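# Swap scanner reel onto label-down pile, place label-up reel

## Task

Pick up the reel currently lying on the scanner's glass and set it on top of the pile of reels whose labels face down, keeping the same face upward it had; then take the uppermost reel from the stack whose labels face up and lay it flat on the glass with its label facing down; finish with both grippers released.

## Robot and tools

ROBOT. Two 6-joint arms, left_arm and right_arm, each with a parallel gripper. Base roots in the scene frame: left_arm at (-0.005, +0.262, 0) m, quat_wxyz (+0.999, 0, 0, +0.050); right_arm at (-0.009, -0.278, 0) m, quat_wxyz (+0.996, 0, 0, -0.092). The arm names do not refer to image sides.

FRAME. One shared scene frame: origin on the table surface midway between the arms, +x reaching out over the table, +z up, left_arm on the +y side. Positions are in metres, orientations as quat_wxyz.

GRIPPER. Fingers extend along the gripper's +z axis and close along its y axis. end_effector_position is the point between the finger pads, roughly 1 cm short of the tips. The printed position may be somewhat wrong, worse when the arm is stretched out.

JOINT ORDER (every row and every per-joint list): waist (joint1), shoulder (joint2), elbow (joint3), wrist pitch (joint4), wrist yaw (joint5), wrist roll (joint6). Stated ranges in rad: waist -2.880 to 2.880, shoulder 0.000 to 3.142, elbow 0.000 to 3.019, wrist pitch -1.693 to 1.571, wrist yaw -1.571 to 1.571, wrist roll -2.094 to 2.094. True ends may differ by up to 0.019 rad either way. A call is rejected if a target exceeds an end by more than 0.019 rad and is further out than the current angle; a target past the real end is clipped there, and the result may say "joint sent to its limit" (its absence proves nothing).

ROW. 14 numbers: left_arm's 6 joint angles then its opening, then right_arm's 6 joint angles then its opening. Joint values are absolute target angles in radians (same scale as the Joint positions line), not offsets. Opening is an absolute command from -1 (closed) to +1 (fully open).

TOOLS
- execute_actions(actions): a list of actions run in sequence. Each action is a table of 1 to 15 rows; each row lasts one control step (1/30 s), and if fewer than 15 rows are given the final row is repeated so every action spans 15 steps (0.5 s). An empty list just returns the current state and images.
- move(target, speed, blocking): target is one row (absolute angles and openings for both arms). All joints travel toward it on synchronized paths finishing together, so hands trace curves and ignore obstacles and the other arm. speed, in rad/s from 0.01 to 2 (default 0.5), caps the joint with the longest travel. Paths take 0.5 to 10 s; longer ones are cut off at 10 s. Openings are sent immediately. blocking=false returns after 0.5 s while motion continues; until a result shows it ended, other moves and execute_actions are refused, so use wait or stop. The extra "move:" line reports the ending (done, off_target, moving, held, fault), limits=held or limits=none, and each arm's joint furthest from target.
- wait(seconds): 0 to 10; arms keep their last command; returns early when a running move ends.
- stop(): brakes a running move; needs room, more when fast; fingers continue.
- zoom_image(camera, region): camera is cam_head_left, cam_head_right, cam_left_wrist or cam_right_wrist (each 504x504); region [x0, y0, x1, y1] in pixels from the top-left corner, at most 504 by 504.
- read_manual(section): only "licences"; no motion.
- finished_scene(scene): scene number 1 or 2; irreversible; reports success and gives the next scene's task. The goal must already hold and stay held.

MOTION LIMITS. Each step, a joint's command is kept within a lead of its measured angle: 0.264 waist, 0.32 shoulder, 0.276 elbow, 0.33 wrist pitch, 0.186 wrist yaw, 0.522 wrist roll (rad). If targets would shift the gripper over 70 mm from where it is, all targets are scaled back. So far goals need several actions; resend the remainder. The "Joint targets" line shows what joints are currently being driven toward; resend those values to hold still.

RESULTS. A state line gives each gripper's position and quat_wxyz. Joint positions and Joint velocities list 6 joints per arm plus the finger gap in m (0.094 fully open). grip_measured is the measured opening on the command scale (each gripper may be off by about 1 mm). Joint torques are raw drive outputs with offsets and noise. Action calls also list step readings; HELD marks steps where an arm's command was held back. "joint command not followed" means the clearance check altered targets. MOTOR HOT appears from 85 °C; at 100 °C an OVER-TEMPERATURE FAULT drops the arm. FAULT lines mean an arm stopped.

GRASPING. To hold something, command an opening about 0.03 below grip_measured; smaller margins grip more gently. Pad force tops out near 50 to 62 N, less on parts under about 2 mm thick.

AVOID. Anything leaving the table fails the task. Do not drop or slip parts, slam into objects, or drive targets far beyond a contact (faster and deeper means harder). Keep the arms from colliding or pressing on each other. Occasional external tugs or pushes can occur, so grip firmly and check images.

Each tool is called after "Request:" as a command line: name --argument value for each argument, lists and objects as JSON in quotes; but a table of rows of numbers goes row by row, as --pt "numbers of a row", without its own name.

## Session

Request:
execute_actions --actions '[]'

Scene clock: 0.00 s.
left_arm: end_effector_position=(+0.0213, +0.7341, +0.2523) grip_measured=+1.000 end_effector_quat_wxyz=(+0.685, -0.614, -0.194, +0.342) | right_arm: end_effector_position=(+0.5462, -0.6100, +0.1717) grip_measured=+1.000 end_effector_quat_wxyz=(-0.027, +0.709, +0.704, -0.016)
Joint names: [waist, shoulder, elbow, wrist pitch, wrist yaw, wrist roll]
Joint positions: left_arm=[ 1.082  1.583  0.614  1.379 -1.125 -1.041  0.094] | right_arm=[-0.349  2.13   2.134 -1.636  0.018  1.044  0.094]
Joint velocities: left_arm=[ 0.005 -0.005 -0.017  0.002  0.022 -0.066  0.   ] | right_arm=[-0.005 -0.005 -0.012  0.002 -0.037 -0.037  0.   ]
Joint torques (N m, as the arm reports them, + toward a larger angle): no reading
Motor temperatures (°C, as the motors report them): left_arm=[20 19 19 22 19 18] | right_arm=[20 20 23 20 20 21]
Joint targets: left_arm=[1.082 1.578 0.635 1.383 -1.125 -1.040] | right_arm=[-0.349 2.137 2.155 -1.636 0.018 1.044]

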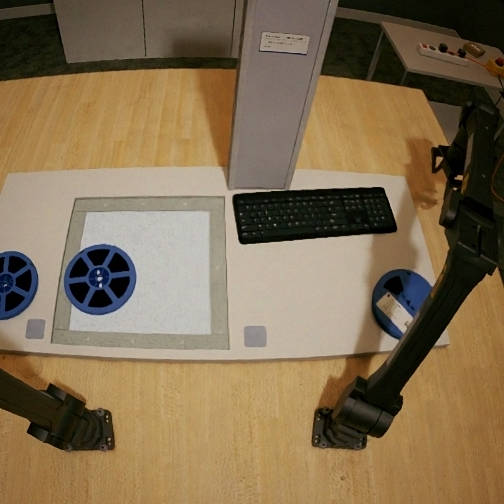

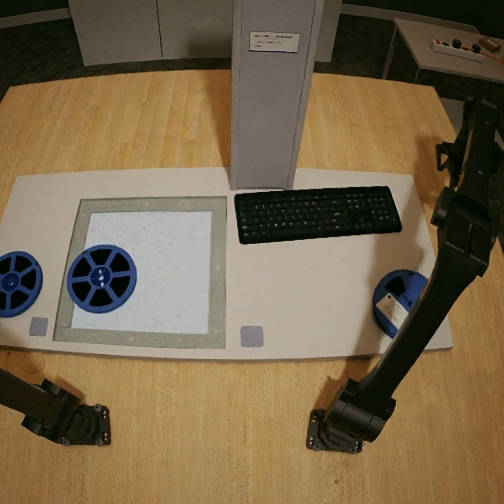

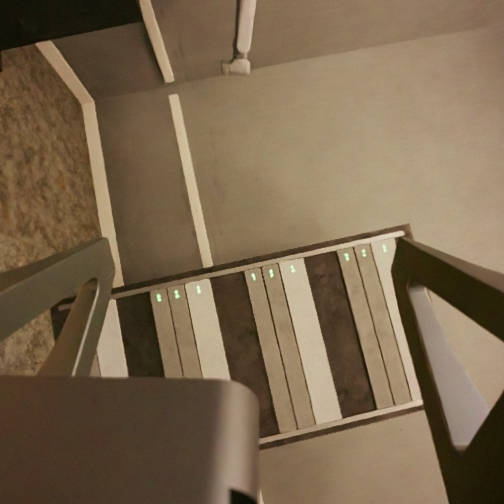

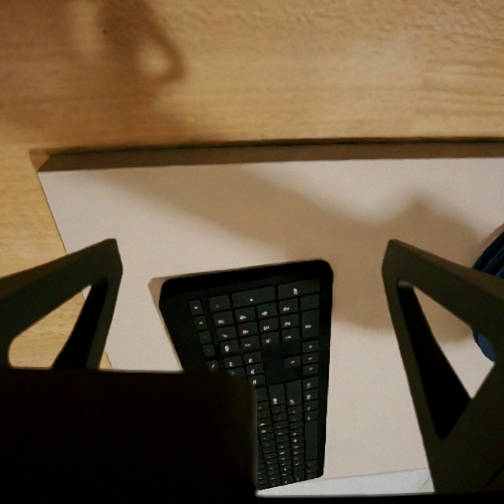

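Request:
move --target '[0.518,1.43,1.22,-1.29,0,0,0.62,-0.4,1.33,1.074,-1.298,0,0,1]' --speed 1.0

Scene clock: 3.93 s.
left_arm: end_effector_position=(+0.3283, +0.4994, +0.1585) grip_measured=+0.623 end_effector_quat_wxyz=(-0.001, -0.309, +0.951, +0.001) | right_arm: end_effector_position=(+0.3009, -0.4789, +0.1684) grip_measured=+1.000 end_effector_quat_wxyz=(-0.002, +0.287, +0.958, -0.001)
Joint names: [waist, shoulder, elbow, wrist pitch, wrist yaw, wrist roll]
Joint positions: left_arm=[ 0.518  1.451  1.158 -1.28  -0.002 -0.009  0.076] | right_arm=[-0.389  1.342  1.076 -1.309  0.002  0.008  0.094]
Joint velocities: left_arm=[-0.024 -0.005  0.007  0.002 -0.037  0.007 -0.   ] | right_arm=[-0.005 -0.015  0.002  0.002 -0.037  0.022  0.   ]
Joint torques (N m, as the arm reports them, + toward a larger angle): left_arm=[  2.1  -14.85  12.26   0.     0.06   0.02] | right_arm=[  0.32 -11.02   7.53   1.05  -0.1   -0.17]
Motor temperatures (°C, as the motors report them): left_arm=[20 20 21 22 19 18] | right_arm=[20 20 24 20 20 21]
Joint targets: left_arm=[0.518 1.430 1.220 -1.290 0.000 0.000] | right_arm=[-0.400 1.330 1.074 -1.298 -0.000 0.000]
move: off_target (left_arm); limits=none; left_arm: farthest joint: the elbow, 0.062 radians from its target (0.606 radians at the start); right_arm: farthest joint: the shoulder, 0.012 radians from its target (0.800 radians at the start)

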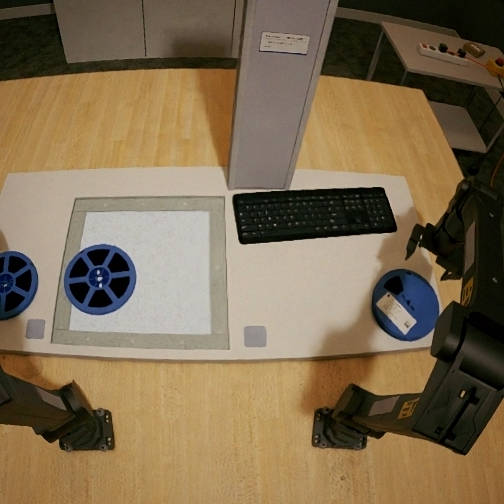

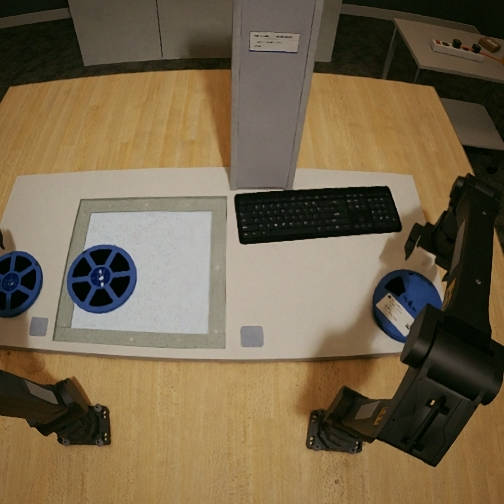

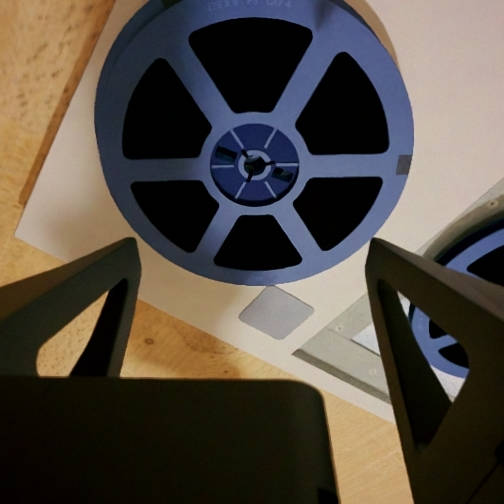

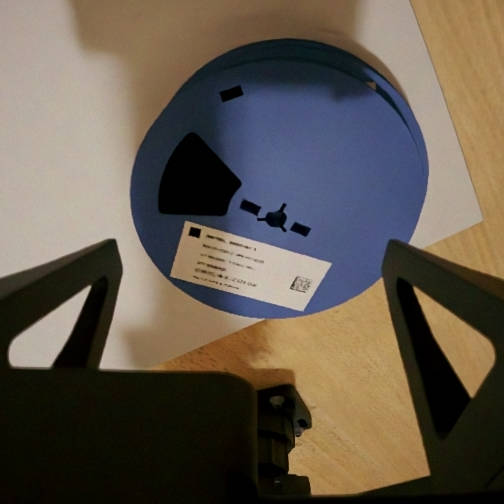

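Request:
move --target '[0.025,1.37,0.873,-1.04,0,0.14,0.62,-0.225,1.436,0.945,-1.086,0,0.642,-0.36]' --speed 0.5

Scene clock: 6.90 s.
left_arm: end_effector_position=(+0.3458, +0.3050, +0.0798) grip_measured=+0.623 end_effector_quat_wxyz=(-0.001, +0.004, +1.000, +0.001) | right_arm: end_effector_position=(+0.3310, -0.4292, +0.0969) grip_measured=-0.358 end_effector_quat_wxyz=(+0.003, +0.502, +0.865, -0.000)
Joint names: [waist, shoulder, elbow, wrist pitch, wrist yaw, wrist roll]
Joint positions: left_arm=[ 0.022  1.394  0.875 -1.053 -0.002  0.131  0.076] | right_arm=[-0.233  1.415  0.947 -1.097  0.002  0.634  0.03 ]
Joint velocities: left_arm=[ 0.005 -0.015  0.002 -0.007  0.007  0.022  0.   ] | right_arm=[-0.005 -0.005 -0.027 -0.002 -0.007  0.007 -0.   ]
Joint torques (N m, as the arm reports them, + toward a larger angle): left_arm=[  2.54 -13.14   7.21   0.79   0.03   0.  ] | right_arm=[ 1.55 -8.38  6.93  1.06 -0.03  0.  ]
Motor temperatures (°C, as the motors report them): left_arm=[20 20 21 22 19 18] | right_arm=[20 20 24 20 20 21]
Joint targets: left_arm=[0.025 1.370 0.873 -1.040 0.000 0.140] | right_arm=[-0.225 1.436 0.945 -1.086 -0.000 0.642]
move: off_target (left_arm, right_arm); limits=none; left_arm: farthest joint: the shoulder, 0.024 radians from its target (0.081 radians at the start); right_arm: farthest joint: the shoulder, 0.021 radians from its target (0.094 radians at the start)

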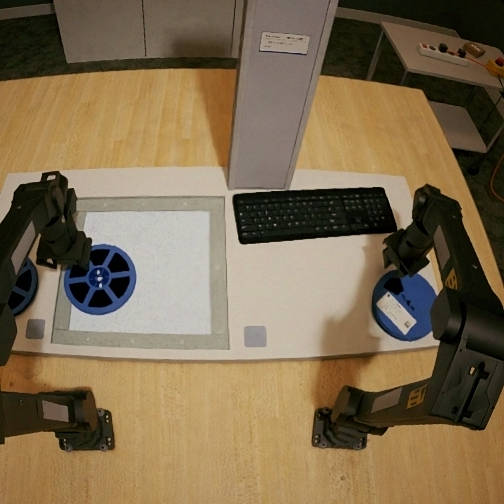

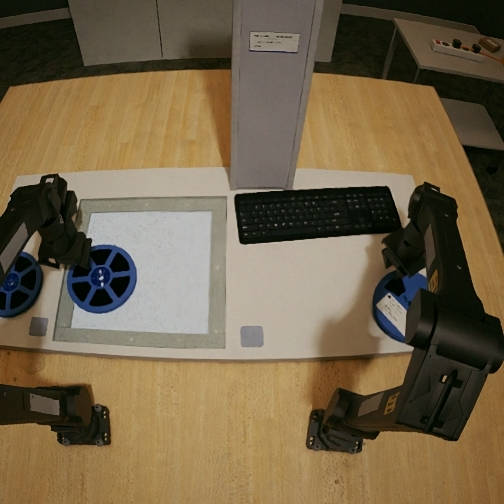

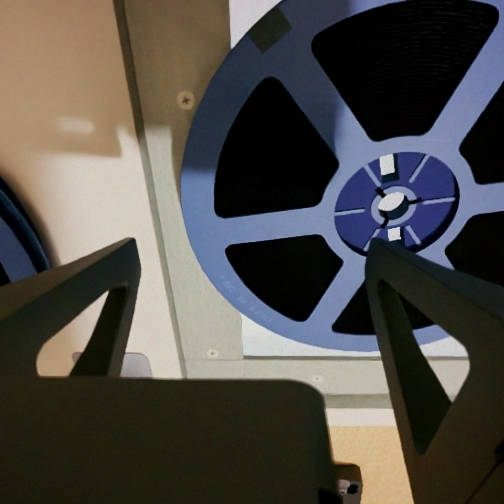

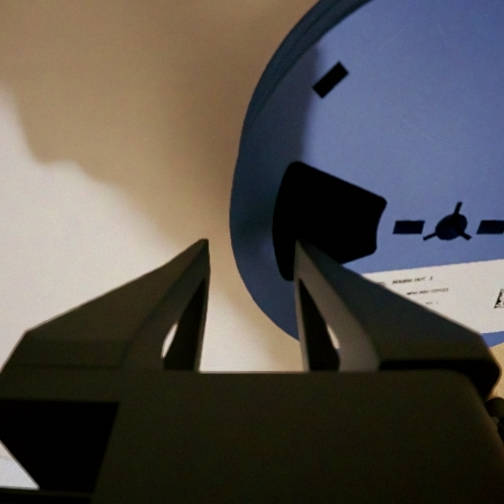

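Request:
move --target '[-0.006,1.483,0.94,-0.97,0,0.477,0.62,-0.219,1.455,0.912,-1.039,0,0.642,-0.36]' --speed 0.3

Scene clock: 9.17 s.
left_arm: end_effector_position=(+0.3627, +0.2992, +0.0565) grip_measured=+0.623 end_effector_quat_wxyz=(+0.000, +0.182, +0.983, +0.001) | right_arm: end_effector_position=(+0.3292, -0.4273, +0.0805) grip_measured=-0.358 end_effector_quat_wxyz=(+0.003, +0.501, +0.866, -0.001)
Joint names: [waist, shoulder, elbow, wrist pitch, wrist yaw, wrist roll]
Joint positions: left_arm=[ 0.001  1.471  0.883 -0.982 -0.002  0.467  0.076] | right_arm=[-0.23   1.432  0.915 -1.049  0.002  0.635  0.03 ]
Joint velocities: left_arm=[-0.015  0.005 -0.012  0.002 -0.037 -0.022 -0.001] | right_arm=[-0.015  0.005  0.002 -0.012 -0.007 -0.022  0.   ]
Joint torques (N m, as the arm reports them, + toward a larger angle): left_arm=[  1.67 -10.32  11.11   0.78   0.06  -0.01] | right_arm=[ 1.83 -8.31  6.67  1.06 -0.02  0.  ]
Motor temperatures (°C, as the motors report them): left_arm=[20 20 21 22 19 18] | right_arm=[20 20 24 20 20 21]
Joint targets: left_arm=[-0.006 1.483 0.940 -0.970 0.000 0.477] | right_arm=[-0.219 1.455 0.912 -1.039 0.000 0.642]
move: off_target (left_arm, right_arm); limits=none; left_arm: farthest joint: the elbow, 0.057 radians from its target (0.065 radians at the start); right_arm: farthest joint: the shoulder, 0.023 radians from its target (0.040 radians at the start)

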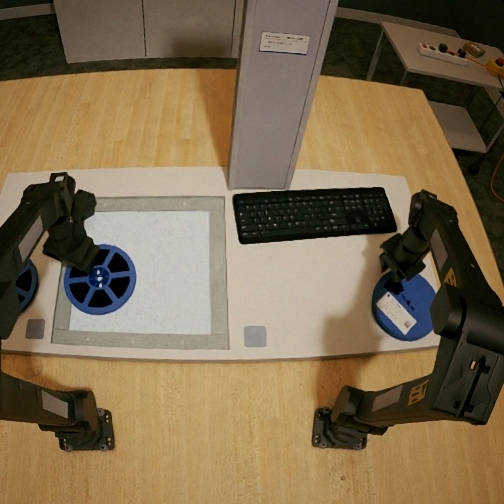

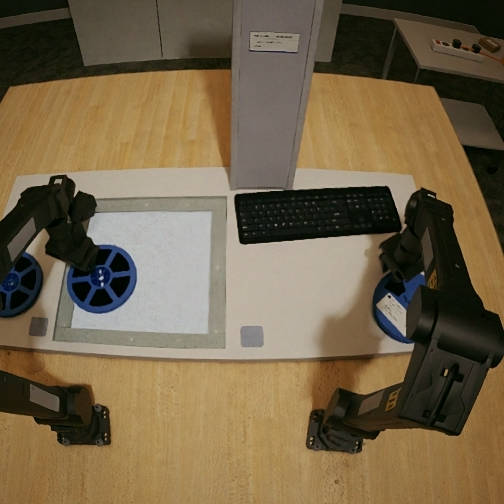

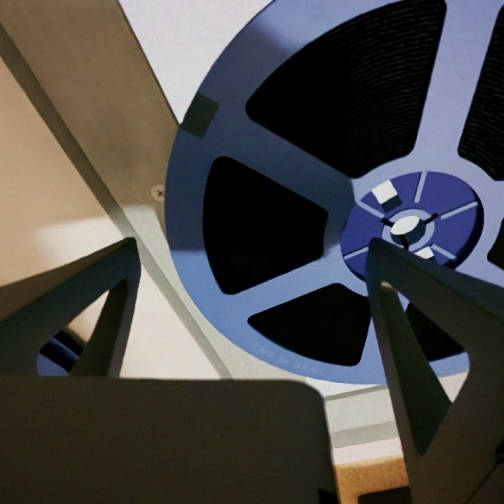

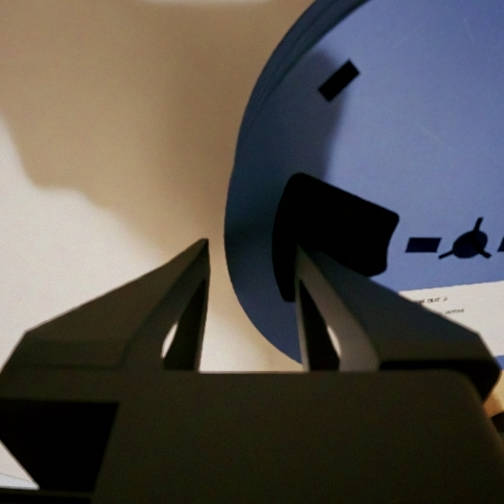

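Request:
move --target '[-0.006,1.522,0.865,-0.924,0,0.477,0.62,-0.219,1.49,0.912,-1.03,0,0.642,-0.36]' --speed 0.06

Scene clock: 10.63 s.
left_arm: end_effector_position=(+0.3650, +0.2994, +0.0398) grip_measured=+0.623 end_effector_quat_wxyz=(-0.001, +0.183, +0.983, +0.000) | right_arm: end_effector_position=(+0.3293, -0.4274, +0.0761) grip_measured=-0.358 end_effector_quat_wxyz=(-0.002, +0.501, +0.865, -0.001)
Joint names: [waist, shoulder, elbow, wrist pitch, wrist yaw, wrist roll]
Joint positions: left_arm=[ 0.001  1.507  0.87  -0.936 -0.002  0.468  0.076] | right_arm=[-0.23   1.444  0.915 -1.046  0.002  0.636  0.03 ]
Joint velocities: left_arm=[ 0.005 -0.015  0.002  0.012 -0.007 -0.007  0.001] | right_arm=[-0.005  0.005 -0.007  0.022 -0.022 -0.022 -0.001]
Joint torques (N m, as the arm reports them, + toward a larger angle): left_arm=[  1.63 -10.69   6.56   0.74   0.06   0.  ] | right_arm=[ 1.78 -6.46  6.59  1.3  -0.01 -0.01]
Motor temperatures (°C, as the motors report them): left_arm=[20 20 21 22 19 18] | right_arm=[20 20 24 20 20 21]
Joint targets: left_arm=[-0.006 1.522 0.865 -0.924 -0.000 0.477] | right_arm=[-0.219 1.490 0.912 -1.030 0.000 0.642]
move: off_target (right_arm); limits=none; left_arm: farthest joint: the shoulder, 0.015 radians from its target (0.051 radians at the start); right_arm: farthest joint: the shoulder, 0.046 radians from its target (0.058 radians at the start)

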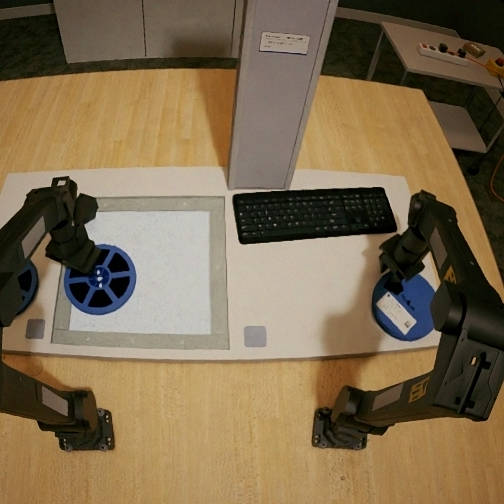

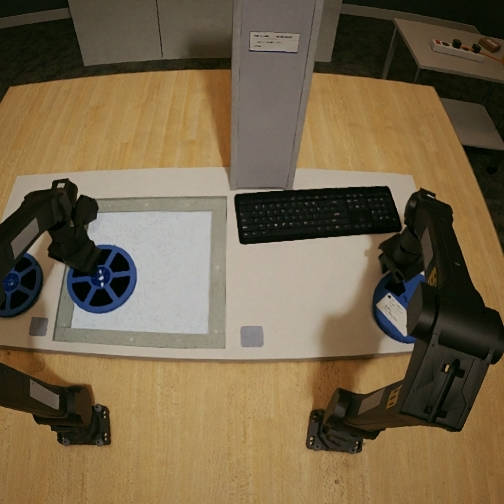

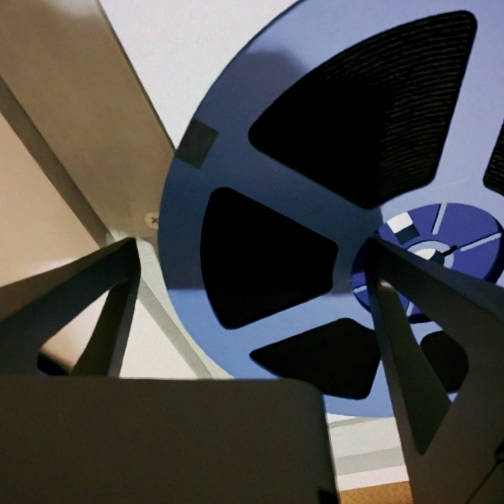

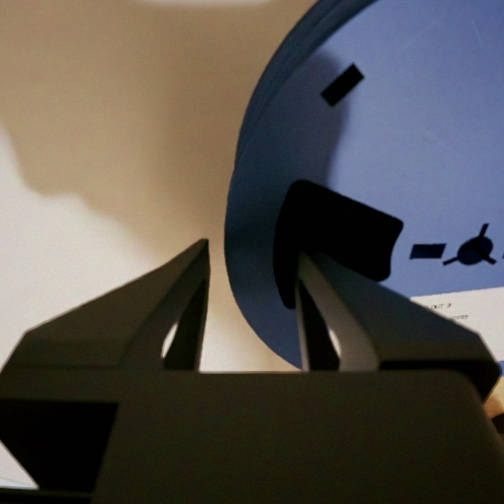

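Request:
execute_actions --actions '[[[-0.006,1.53,0.865,-0.924,0,0.477,0.28,-0.219,1.49,0.912,-1.04,0,0.642,-0.73]]]'

Scene clock: 11.27 s.
left_arm: end_effector_position=(+0.3652, +0.2989, +0.0394) grip_measured=+0.317 end_effector_quat_wxyz=(-0.001, +0.184, +0.983, -0.001) | right_arm: end_effector_position=(+0.3296, -0.4273, +0.0757) grip_measured=-0.687 end_effector_quat_wxyz=(-0.002, +0.501, +0.865, -0.001)
Joint names: [waist, shoulder, elbow, wrist pitch, wrist yaw, wrist roll]
Joint positions: left_arm=[ 0.     1.508  0.87  -0.935  0.001  0.471  0.062] | right_arm=[-0.23   1.446  0.915 -1.045  0.002  0.636  0.015]
Joint velocities: left_arm=[-0.005 -0.015 -0.007 -0.007 -0.066 -0.051  0.   ] | right_arm=[ 0.015  0.015  0.007  0.002 -0.051  0.051  0.001]
Joint torques (N m, as the arm reports them, + toward a larger angle): left_arm=[ 1.68 -9.95  6.48  0.72 -0.04 -0.02] | right_arm=[ 1.75 -6.5   6.58  0.79 -0.01 -0.02]
Motor temperatures (°C, as the motors report them): left_arm=[20 20 21 22 19 18] | right_arm=[20 20 24 20 20 21]
Joint targets: left_arm=[-0.006 1.530 0.865 -0.924 -0.000 0.477] | right_arm=[-0.219 1.490 0.912 -1.040 0.000 0.642]
Step readings (joint positions):
0: left_arm=[0.001 1.507 0.870 -0.936 -0.002 0.468] | right_arm=[-0.230 1.444 0.915 -1.046 0.002 0.636]
1: left_arm=[0.001 1.507 0.870 -0.936 -0.002 0.468] | right_arm=[-0.230 1.445 0.915 -1.046 0.002 0.636]
2: left_arm=[0.001 1.508 0.870 -0.936 -0.001 0.471] | right_arm=[-0.230 1.445 0.915 -1.046 0.001 0.636]
4: left_arm=[0.000 1.508 0.870 -0.935 0.001 0.471] | right_arm=[-0.230 1.446 0.915 -1.045 0.002 0.636]
8: left_arm=[0.000 1.508 0.870 -0.935 0.001 0.471] | right_arm=[-0.230 1.446 0.915 -1.045 0.002 0.636]
15: Joint positions above

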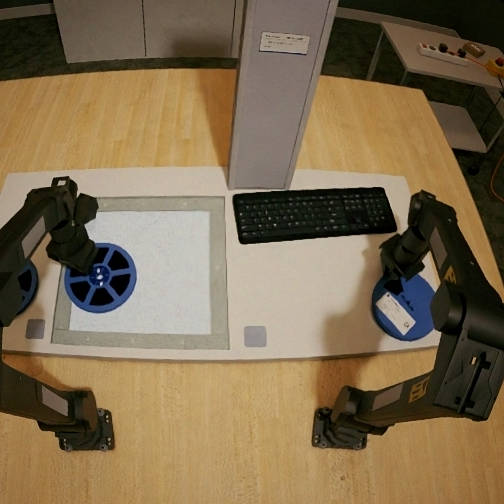

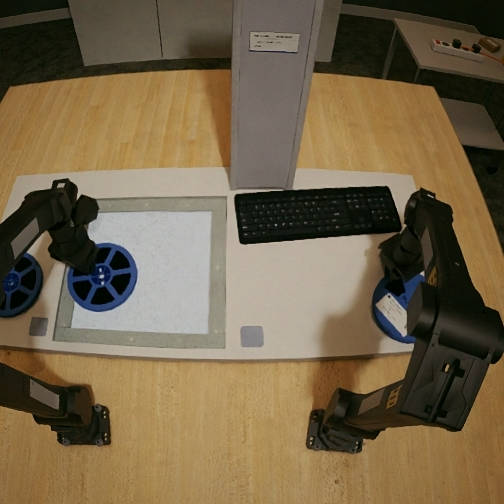

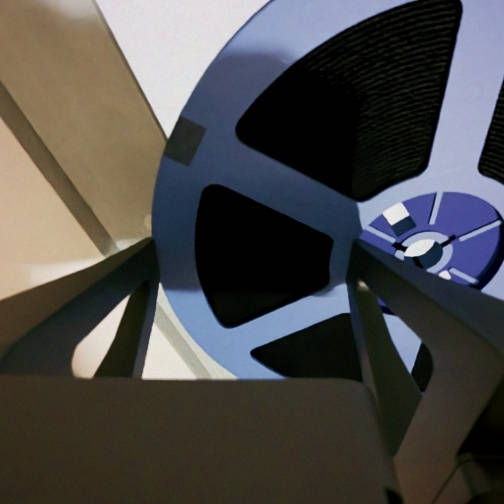

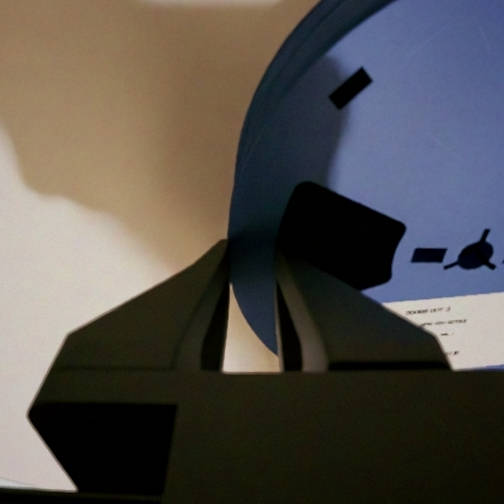

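Request:
move --target '[-0.006,1.392,1.005,-1.106,0,0.477,0.28,-0.219,1.415,0.915,-1.06,0,0.642,-0.73]' --speed 0.15

Request:
move --target '[0.66,1.494,1.05,-1.06,0,-0.01,0.28,-0.138,1.325,0.828,-1.062,0,0.726,-0.73]' --speed 0.35

Scene clock: 13.17 s.
left_arm: end_effector_position=(+0.3643, +0.2988, +0.0952) grip_measured=+0.317 end_effector_quat_wxyz=(+0.001, +0.184, +0.983, -0.000) | right_arm: end_effector_position=(+0.3290, -0.4270, +0.0790) grip_measured=-0.687 end_effector_quat_wxyz=(+0.000, +0.501, +0.865, -0.001)
Joint names: [waist, shoulder, elbow, wrist pitch, wrist yaw, wrist roll]
Joint positions: left_arm=[ 0.     1.416  0.943 -1.096  0.001  0.471  0.062] | right_arm=[-0.23   1.436  0.915 -1.05   0.001  0.636  0.015]
Joint velocities: left_arm=[ 0.005  0.015  0.007 -0.002  0.051 -0.007 -0.001] | right_arm=[ 0.005  0.005 -0.007 -0.007 -0.066 -0.051 -0.001]
Joint torques (N m, as the arm reports them, + toward a larger angle): left_arm=[  1.75 -13.99  11.83   0.    -0.03  -0.02] | right_arm=[  1.84 -12.2    6.84   0.03   0.    -0.02]
Motor temperatures (°C, as the motors report them): left_arm=[20 20 22 22 19 18] | right_arm=[20 20 25 20 20 21]
Joint targets: left_arm=[-0.006 1.392 1.005 -1.106 0.000 0.477] | right_arm=[-0.219 1.415 0.915 -1.060 -0.000 0.642]
move: off_target (left_arm, right_arm); limits=none; left_arm: farthest joint: the elbow, 0.062 radians from its target (0.135 radians at the start); right_arm: farthest joint: the shoulder, 0.021 radians from its target (0.031 radians at the start)

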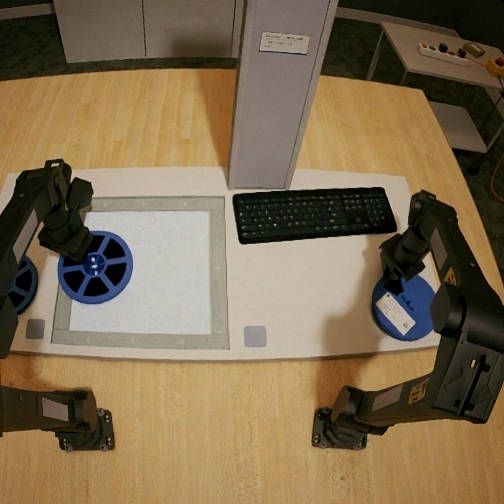

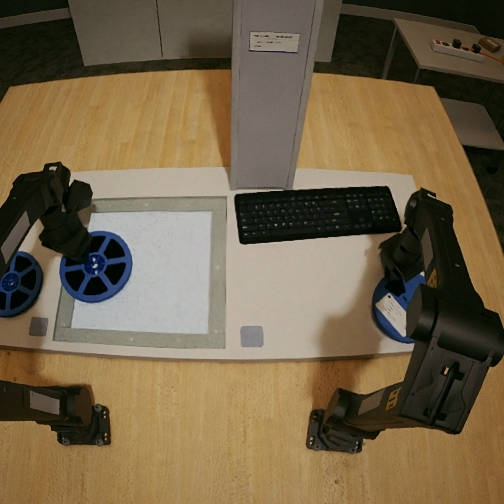

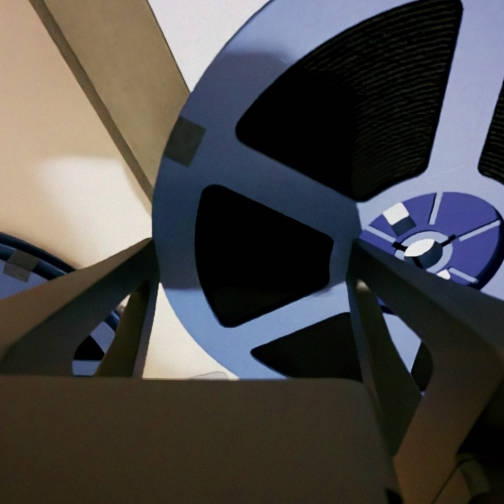

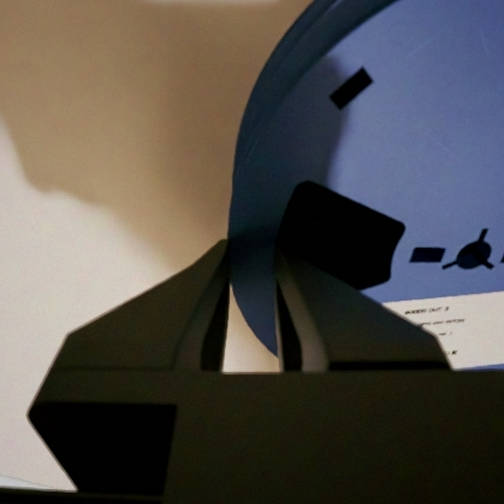

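Scene clock: 15.70 s.
left_arm: end_effector_position=(+0.2783, +0.5334, +0.0854) grip_measured=+0.317 end_effector_quat_wxyz=(+0.001, -0.373, +0.928, +0.000) | right_arm: end_effector_position=(+0.3084, -0.3879, +0.0805) grip_measured=-0.687 end_effector_quat_wxyz=(+0.002, +0.502, +0.865, +0.000)
Joint names: [waist, shoulder, elbow, wrist pitch, wrist yaw, wrist roll]
Joint positions: left_arm=[ 0.665  1.483  0.985 -1.071 -0.    -0.     0.062] | right_arm=[-0.148  1.345  0.829 -1.052  0.     0.718  0.015]
Joint velocities: left_arm=[ 0.005 -0.005  0.007 -0.012 -0.051 -0.051 -0.   ] | right_arm=[-0.005 -0.024 -0.007  0.012 -0.037  0.022 -0.   ]
Joint torques (N m, as the arm reports them, + toward a larger angle): left_arm=[  1.84 -11.3   12.04   0.76  -0.06  -0.21] | right_arm=[  1.75 -10.44   6.85   0.04   0.03   0.  ]
Motor temperatures (°C, as the motors report them): left_arm=[20 20 22 22 19 18] | right_arm=[20 21 25 20 20 21]
Joint targets: left_arm=[0.660 1.494 1.050 -1.060 -0.000 -0.010] | right_arm=[-0.138 1.325 0.828 -1.062 -0.000 0.726]
move: off_target (left_arm); limits=none; left_arm: farthest joint: the elbow, 0.065 radians from its target (0.107 radians at the start); right_arm: farthest joint: the shoulder, 0.020 radians from its target (0.111 radians at the start)

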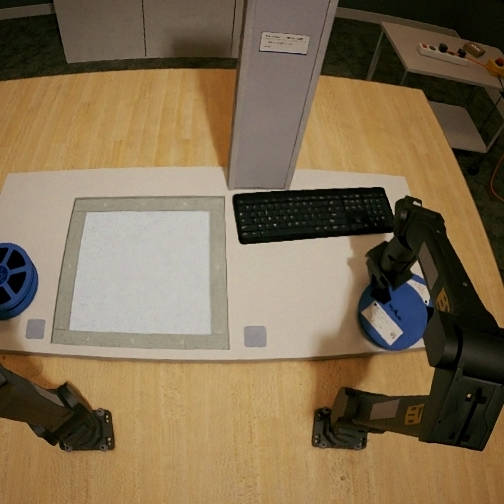

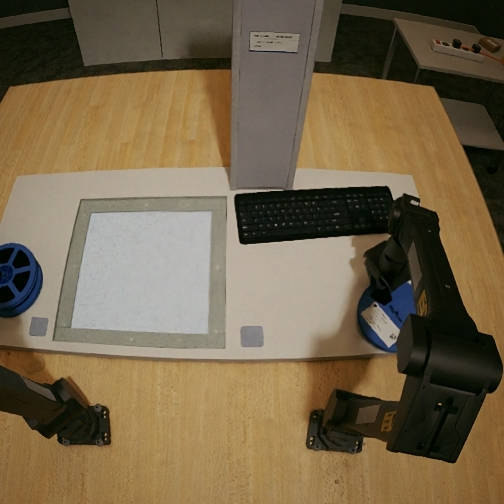

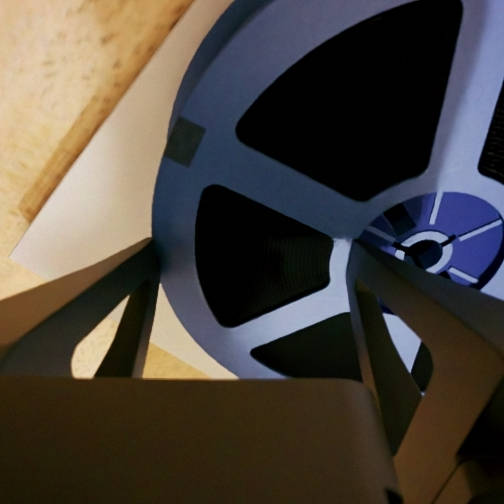

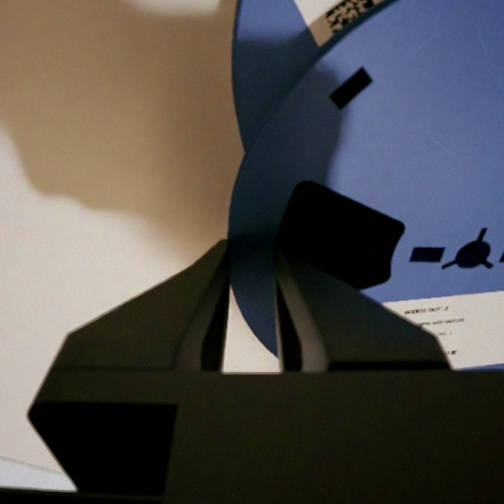

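Request:
move --target '[0.655,1.53,0.954,-0.997,0,-0.01,0.28,-0.138,1.378,0.828,-1.045,0,0.726,-0.73]' --speed 0.07

Request:
zoom_image --camera "cam_head_right" --region '[0, 220, 130, 350]'

Scene clock: 17.27 s.
left_arm: end_effector_position=(+0.2787, +0.5331, +0.0632) grip_measured=+0.317 end_effector_quat_wxyz=(-0.001, -0.373, +0.928, -0.001) | right_arm: end_effector_position=(+0.3078, -0.3877, +0.0766) grip_measured=-0.687 end_effector_quat_wxyz=(-0.004, +0.502, +0.865, -0.001)
Joint names: [waist, shoulder, elbow, wrist pitch, wrist yaw, wrist roll]
Joint positions: left_arm=[ 0.663  1.518  0.957 -1.012  0.    -0.001  0.062] | right_arm=[-0.148  1.357  0.829 -1.052  0.     0.718  0.015]
Joint velocities: left_arm=[-0.015 -0.015  0.002 -0.012 -0.037 -0.022  0.   ] | right_arm=[-0.024 -0.005 -0.017 -0.002 -0.007  0.007  0.   ]
Joint torques (N m, as the arm reports them, + toward a larger angle): left_arm=[  1.31 -11.55   6.89   0.88  -0.06  -0.16] | right_arm=[ 1.71 -6.96  6.77  0.83  0.03  0.  ]
Motor temperatures (°C, as the motors report them): left_arm=[20 20 22 22 19 18] | right_arm=[20 21 25 20 20 21]
Joint targets: left_arm=[0.655 1.530 0.954 -0.997 0.000 -0.010] | right_arm=[-0.138 1.378 0.828 -1.045 0.000 0.726]
move: off_target (right_arm); limits=none; left_arm: farthest joint: the wrist pitch, 0.015 radians from its target (0.074 radians at the start); right_arm: farthest joint: the shoulder, 0.021 radians from its target (0.033 radians at the start)

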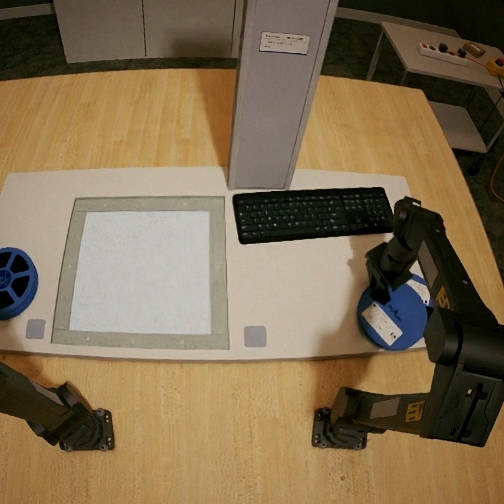

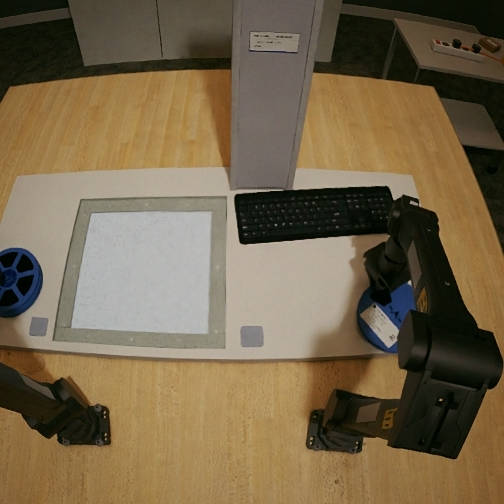

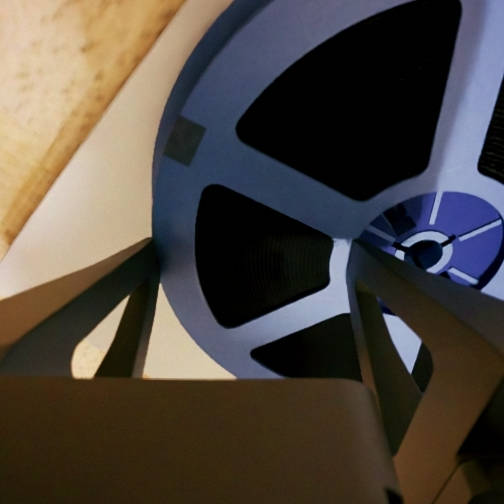

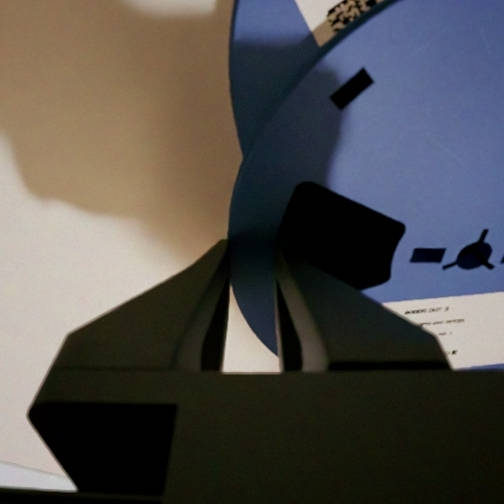

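Region (0, 220, 130, 350) of cam_head_right's 504x504 image, scaled by 3.877, with more detail than that image has.

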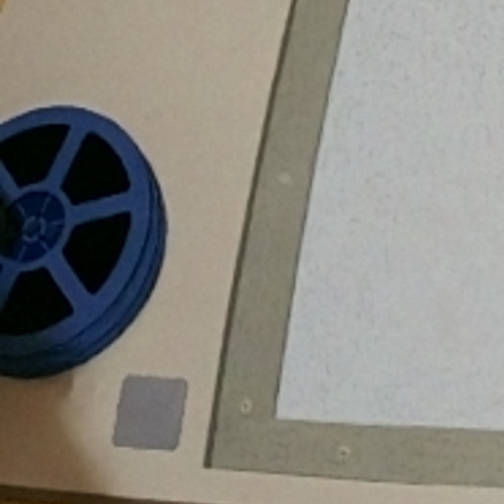

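Request:
execute_actions --actions '[[[0.655,1.52,0.96,-0.997,0,-0.01,0.5,-0.138,1.36,0.83,-1.045,0,0.726,-0.45]]]'

Request:
move --target '[0.655,1.41,1.12,-1.2,0,-0.01,0.5,-0.138,1.24,0.98,-1.25,0,0.726,-0.45]' --speed 0.3

Request:
move --target '[-1.32,1.56,0.80,0.473,0,-1.58,-0.4,-1.2,1.25,1.15,-1.4,0,0,0.62]' --speed 0.9

Scene clock: 18.27 s.
left_arm: end_effector_position=(+0.2794, +0.5333, +0.0632) grip_measured=+0.497 end_effector_quat_wxyz=(+0.000, -0.373, +0.928, -0.000) | right_arm: end_effector_position=(+0.3078, -0.3877, +0.0766) grip_measured=-0.452 end_effector_quat_wxyz=(-0.004, +0.502, +0.865, -0.001)
Joint names: [waist, shoulder, elbow, wrist pitch, wrist yaw, wrist roll]
Joint positions: left_arm=[ 0.663  1.518  0.957 -1.009  0.001 -0.001  0.07 ] | right_arm=[-0.148  1.357  0.829 -1.052  0.     0.719  0.026]
Joint velocities: left_arm=[-0.005  0.005 -0.002 -0.007 -0.051 -0.007 -0.   ] | right_arm=[-0.005 -0.005 -0.007 -0.017 -0.081 -0.066  0.   ]
Joint torques (N m, as the arm reports them, + toward a larger angle): left_arm=[  1.6  -12.42   7.51   0.77  -0.08  -0.16] | right_arm=[ 1.73 -8.57  6.92  0.83  0.03 -0.01]
Motor temperatures (°C, as the motors report them): left_arm=[20 20 22 22 19 18] | right_arm=[20 20 25 20 20 21]
Joint targets: left_arm=[0.655 1.520 0.960 -0.997 0.000 -0.010] | right_arm=[-0.138 1.360 0.830 -1.045 0.000 0.726]
Step readings (joint positions):
0: left_arm=[0.663 1.518 0.957 -1.012 0.000 -0.001] | right_arm=[-0.148 1.357 0.829 -1.052 0.000 0.718]
1: left_arm=[0.663 1.518 0.957 -1.012 0.001 -0.001] | right_arm=[-0.148 1.357 0.829 -1.052 0.000 0.719]
2: left_arm=[0.663 1.518 0.957 -1.011 0.001 -0.001] | right_arm=[-0.148 1.357 0.829 -1.052 0.000 0.719]
4: left_arm=[0.663 1.518 0.957 -1.010 0.001 -0.001] | right_arm=[-0.148 1.357 0.829 -1.052 0.000 0.719]
8: left_arm=[0.663 1.518 0.957 -1.009 0.001 -0.001] | right_arm=[-0.148 1.357 0.829 -1.052 0.000 0.719]
15: Joint positions above

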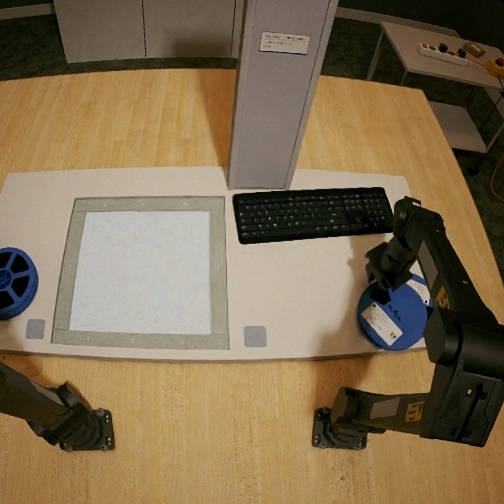

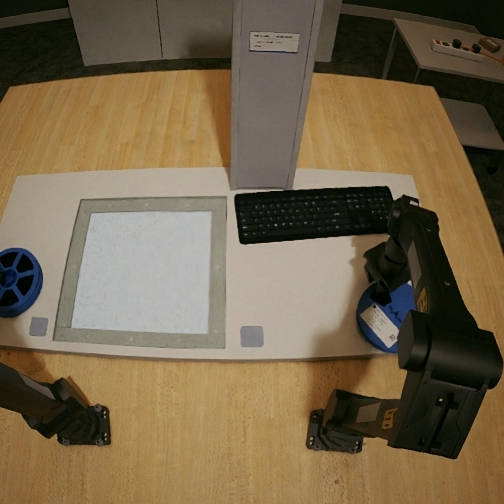

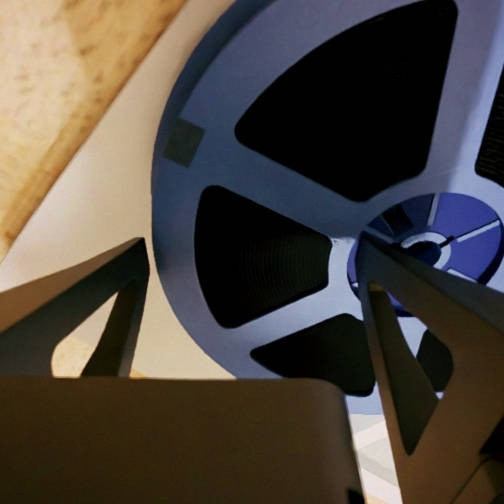

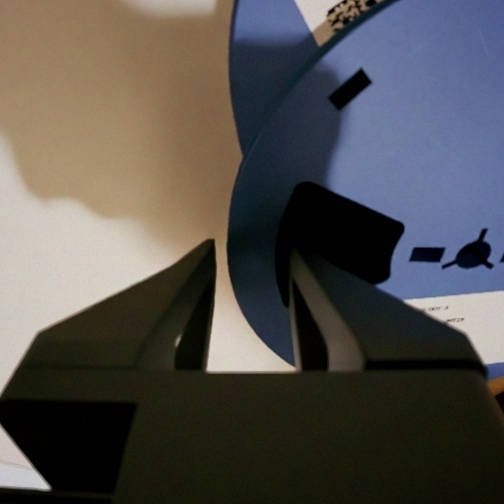

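Scene clock: 19.40 s.
left_arm: end_effector_position=(+0.2829, +0.5366, +0.1367) grip_measured=+0.497 end_effector_quat_wxyz=(+0.012, -0.373, +0.928, +0.005) | right_arm: end_effector_position=(+0.3091, -0.3881, +0.1516) grip_measured=-0.452 end_effector_quat_wxyz=(+0.014, +0.502, +0.865, +0.002)
Joint names: [waist, shoulder, elbow, wrist pitch, wrist yaw, wrist roll]
Joint positions: left_arm=[ 0.663  1.423  1.068 -1.19   0.001 -0.001  0.07 ] | right_arm=[-0.148  1.246  0.944 -1.24   0.     0.719  0.026]
Joint velocities: left_arm=[-0.005 -0.015 -0.002  0.017 -0.037  0.022  0.   ] | right_arm=[-0.024 -0.015  0.037 -0.007 -0.007 -0.022  0.   ]
Joint torques (N m, as the arm reports them, + toward a larger angle): left_arm=[  1.62 -13.59  11.55   0.05  -0.09  -0.16] | right_arm=[ 1.74 -8.42 10.46  0.12  0.03 -0.01]
Motor temperatures (°C, as the motors report them): left_arm=[20 20 22 22 19 18] | right_arm=[20 21 25 20 20 21]
Joint targets: left_arm=[0.655 1.410 1.120 -1.200 -0.000 -0.010] | right_arm=[-0.138 1.240 0.980 -1.250 0.000 0.726]
move: off_target (left_arm, right_arm); limits=none; left_arm: farthest joint: the elbow, 0.052 radians from its target (0.163 radians at the start); right_arm: farthest joint: the elbow, 0.036 radians from its target (0.151 radians at the start)

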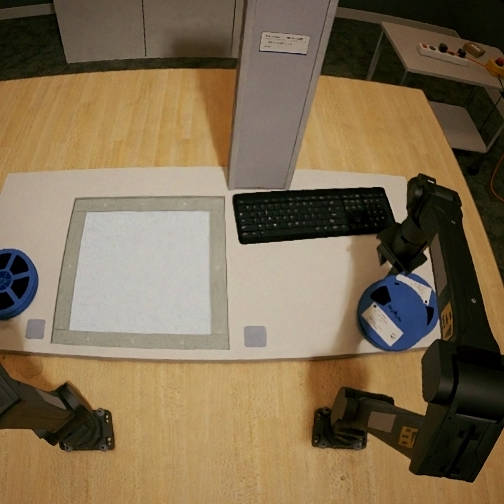

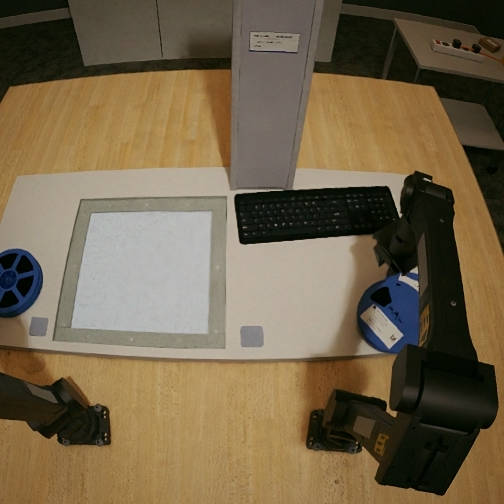

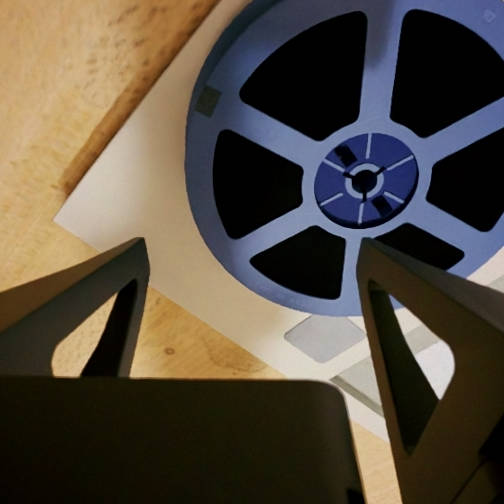

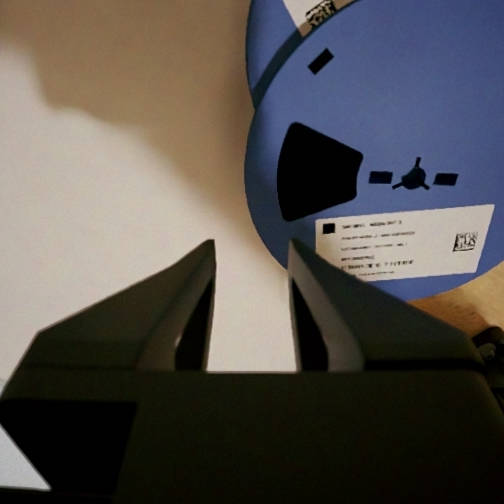

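Scene clock: 22.50 s.
left_arm: end_effector_position=(+0.1985, -0.2999, +0.1828) grip_measured=-0.397 end_effector_quat_wxyz=(+0.103, -0.139, +0.790, -0.589) | right_arm: end_effector_position=(+0.0559, -0.6253, +0.2123) grip_measured=+0.618 end_effector_quat_wxyz=(+0.016, +0.641, +0.767, -0.013)
Joint names: [waist, shoulder, elbow, wrist pitch, wrist yaw, wrist roll]
Joint positions: left_arm=[-1.323  1.545  0.805  0.45   0.001 -1.571  0.028] | right_arm=[-1.2    1.246  1.107 -1.39   0.     0.008  0.076]
Joint velocities: left_arm=[-0.005 -0.005  0.002 -0.012  0.037  0.066 -0.001] | right_arm=[-0.015  0.005 -0.012 -0.002  0.022 -0.051 -0.   ]
Joint torques (N m, as the arm reports them, + toward a larger angle): left_arm=[  2.89 -12.29   7.26   2.53  -0.12  -0.09] | right_arm=[ 1.03 -8.19 11.35  0.2  -0.03 -0.16]
Motor temperatures (°C, as the motors report them): left_arm=[20 20 22 22 19 18] | right_arm=[20 20 26 20 20 21]
Joint targets: left_arm=[-1.320 1.560 0.800 0.473 -0.000 -1.580] | right_arm=[-1.200 1.250 1.150 -1.400 -0.000 0.000]
move: off_target (left_arm, right_arm); limits=none; left_arm: farthest joint: the wrist pitch, 0.023 radians from its target (1.663 radians at the start); right_arm: farthest joint: the elbow, 0.043 radians from its target (0.206 radians at the start)

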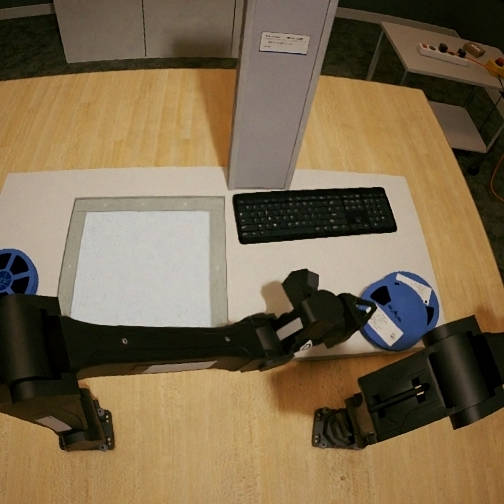

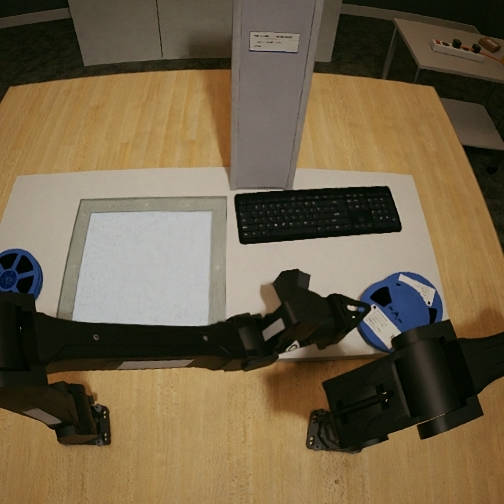

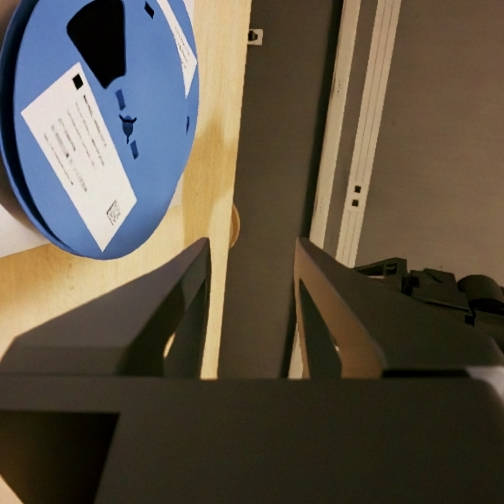

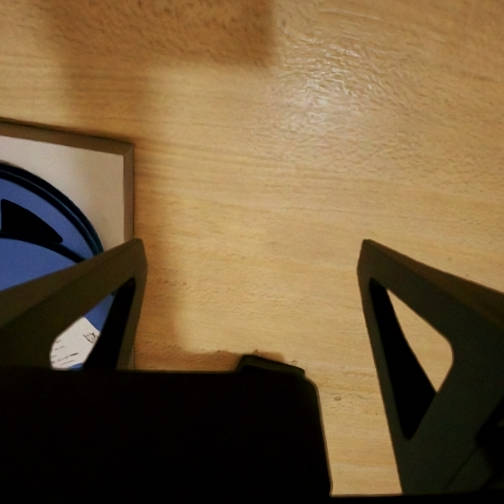

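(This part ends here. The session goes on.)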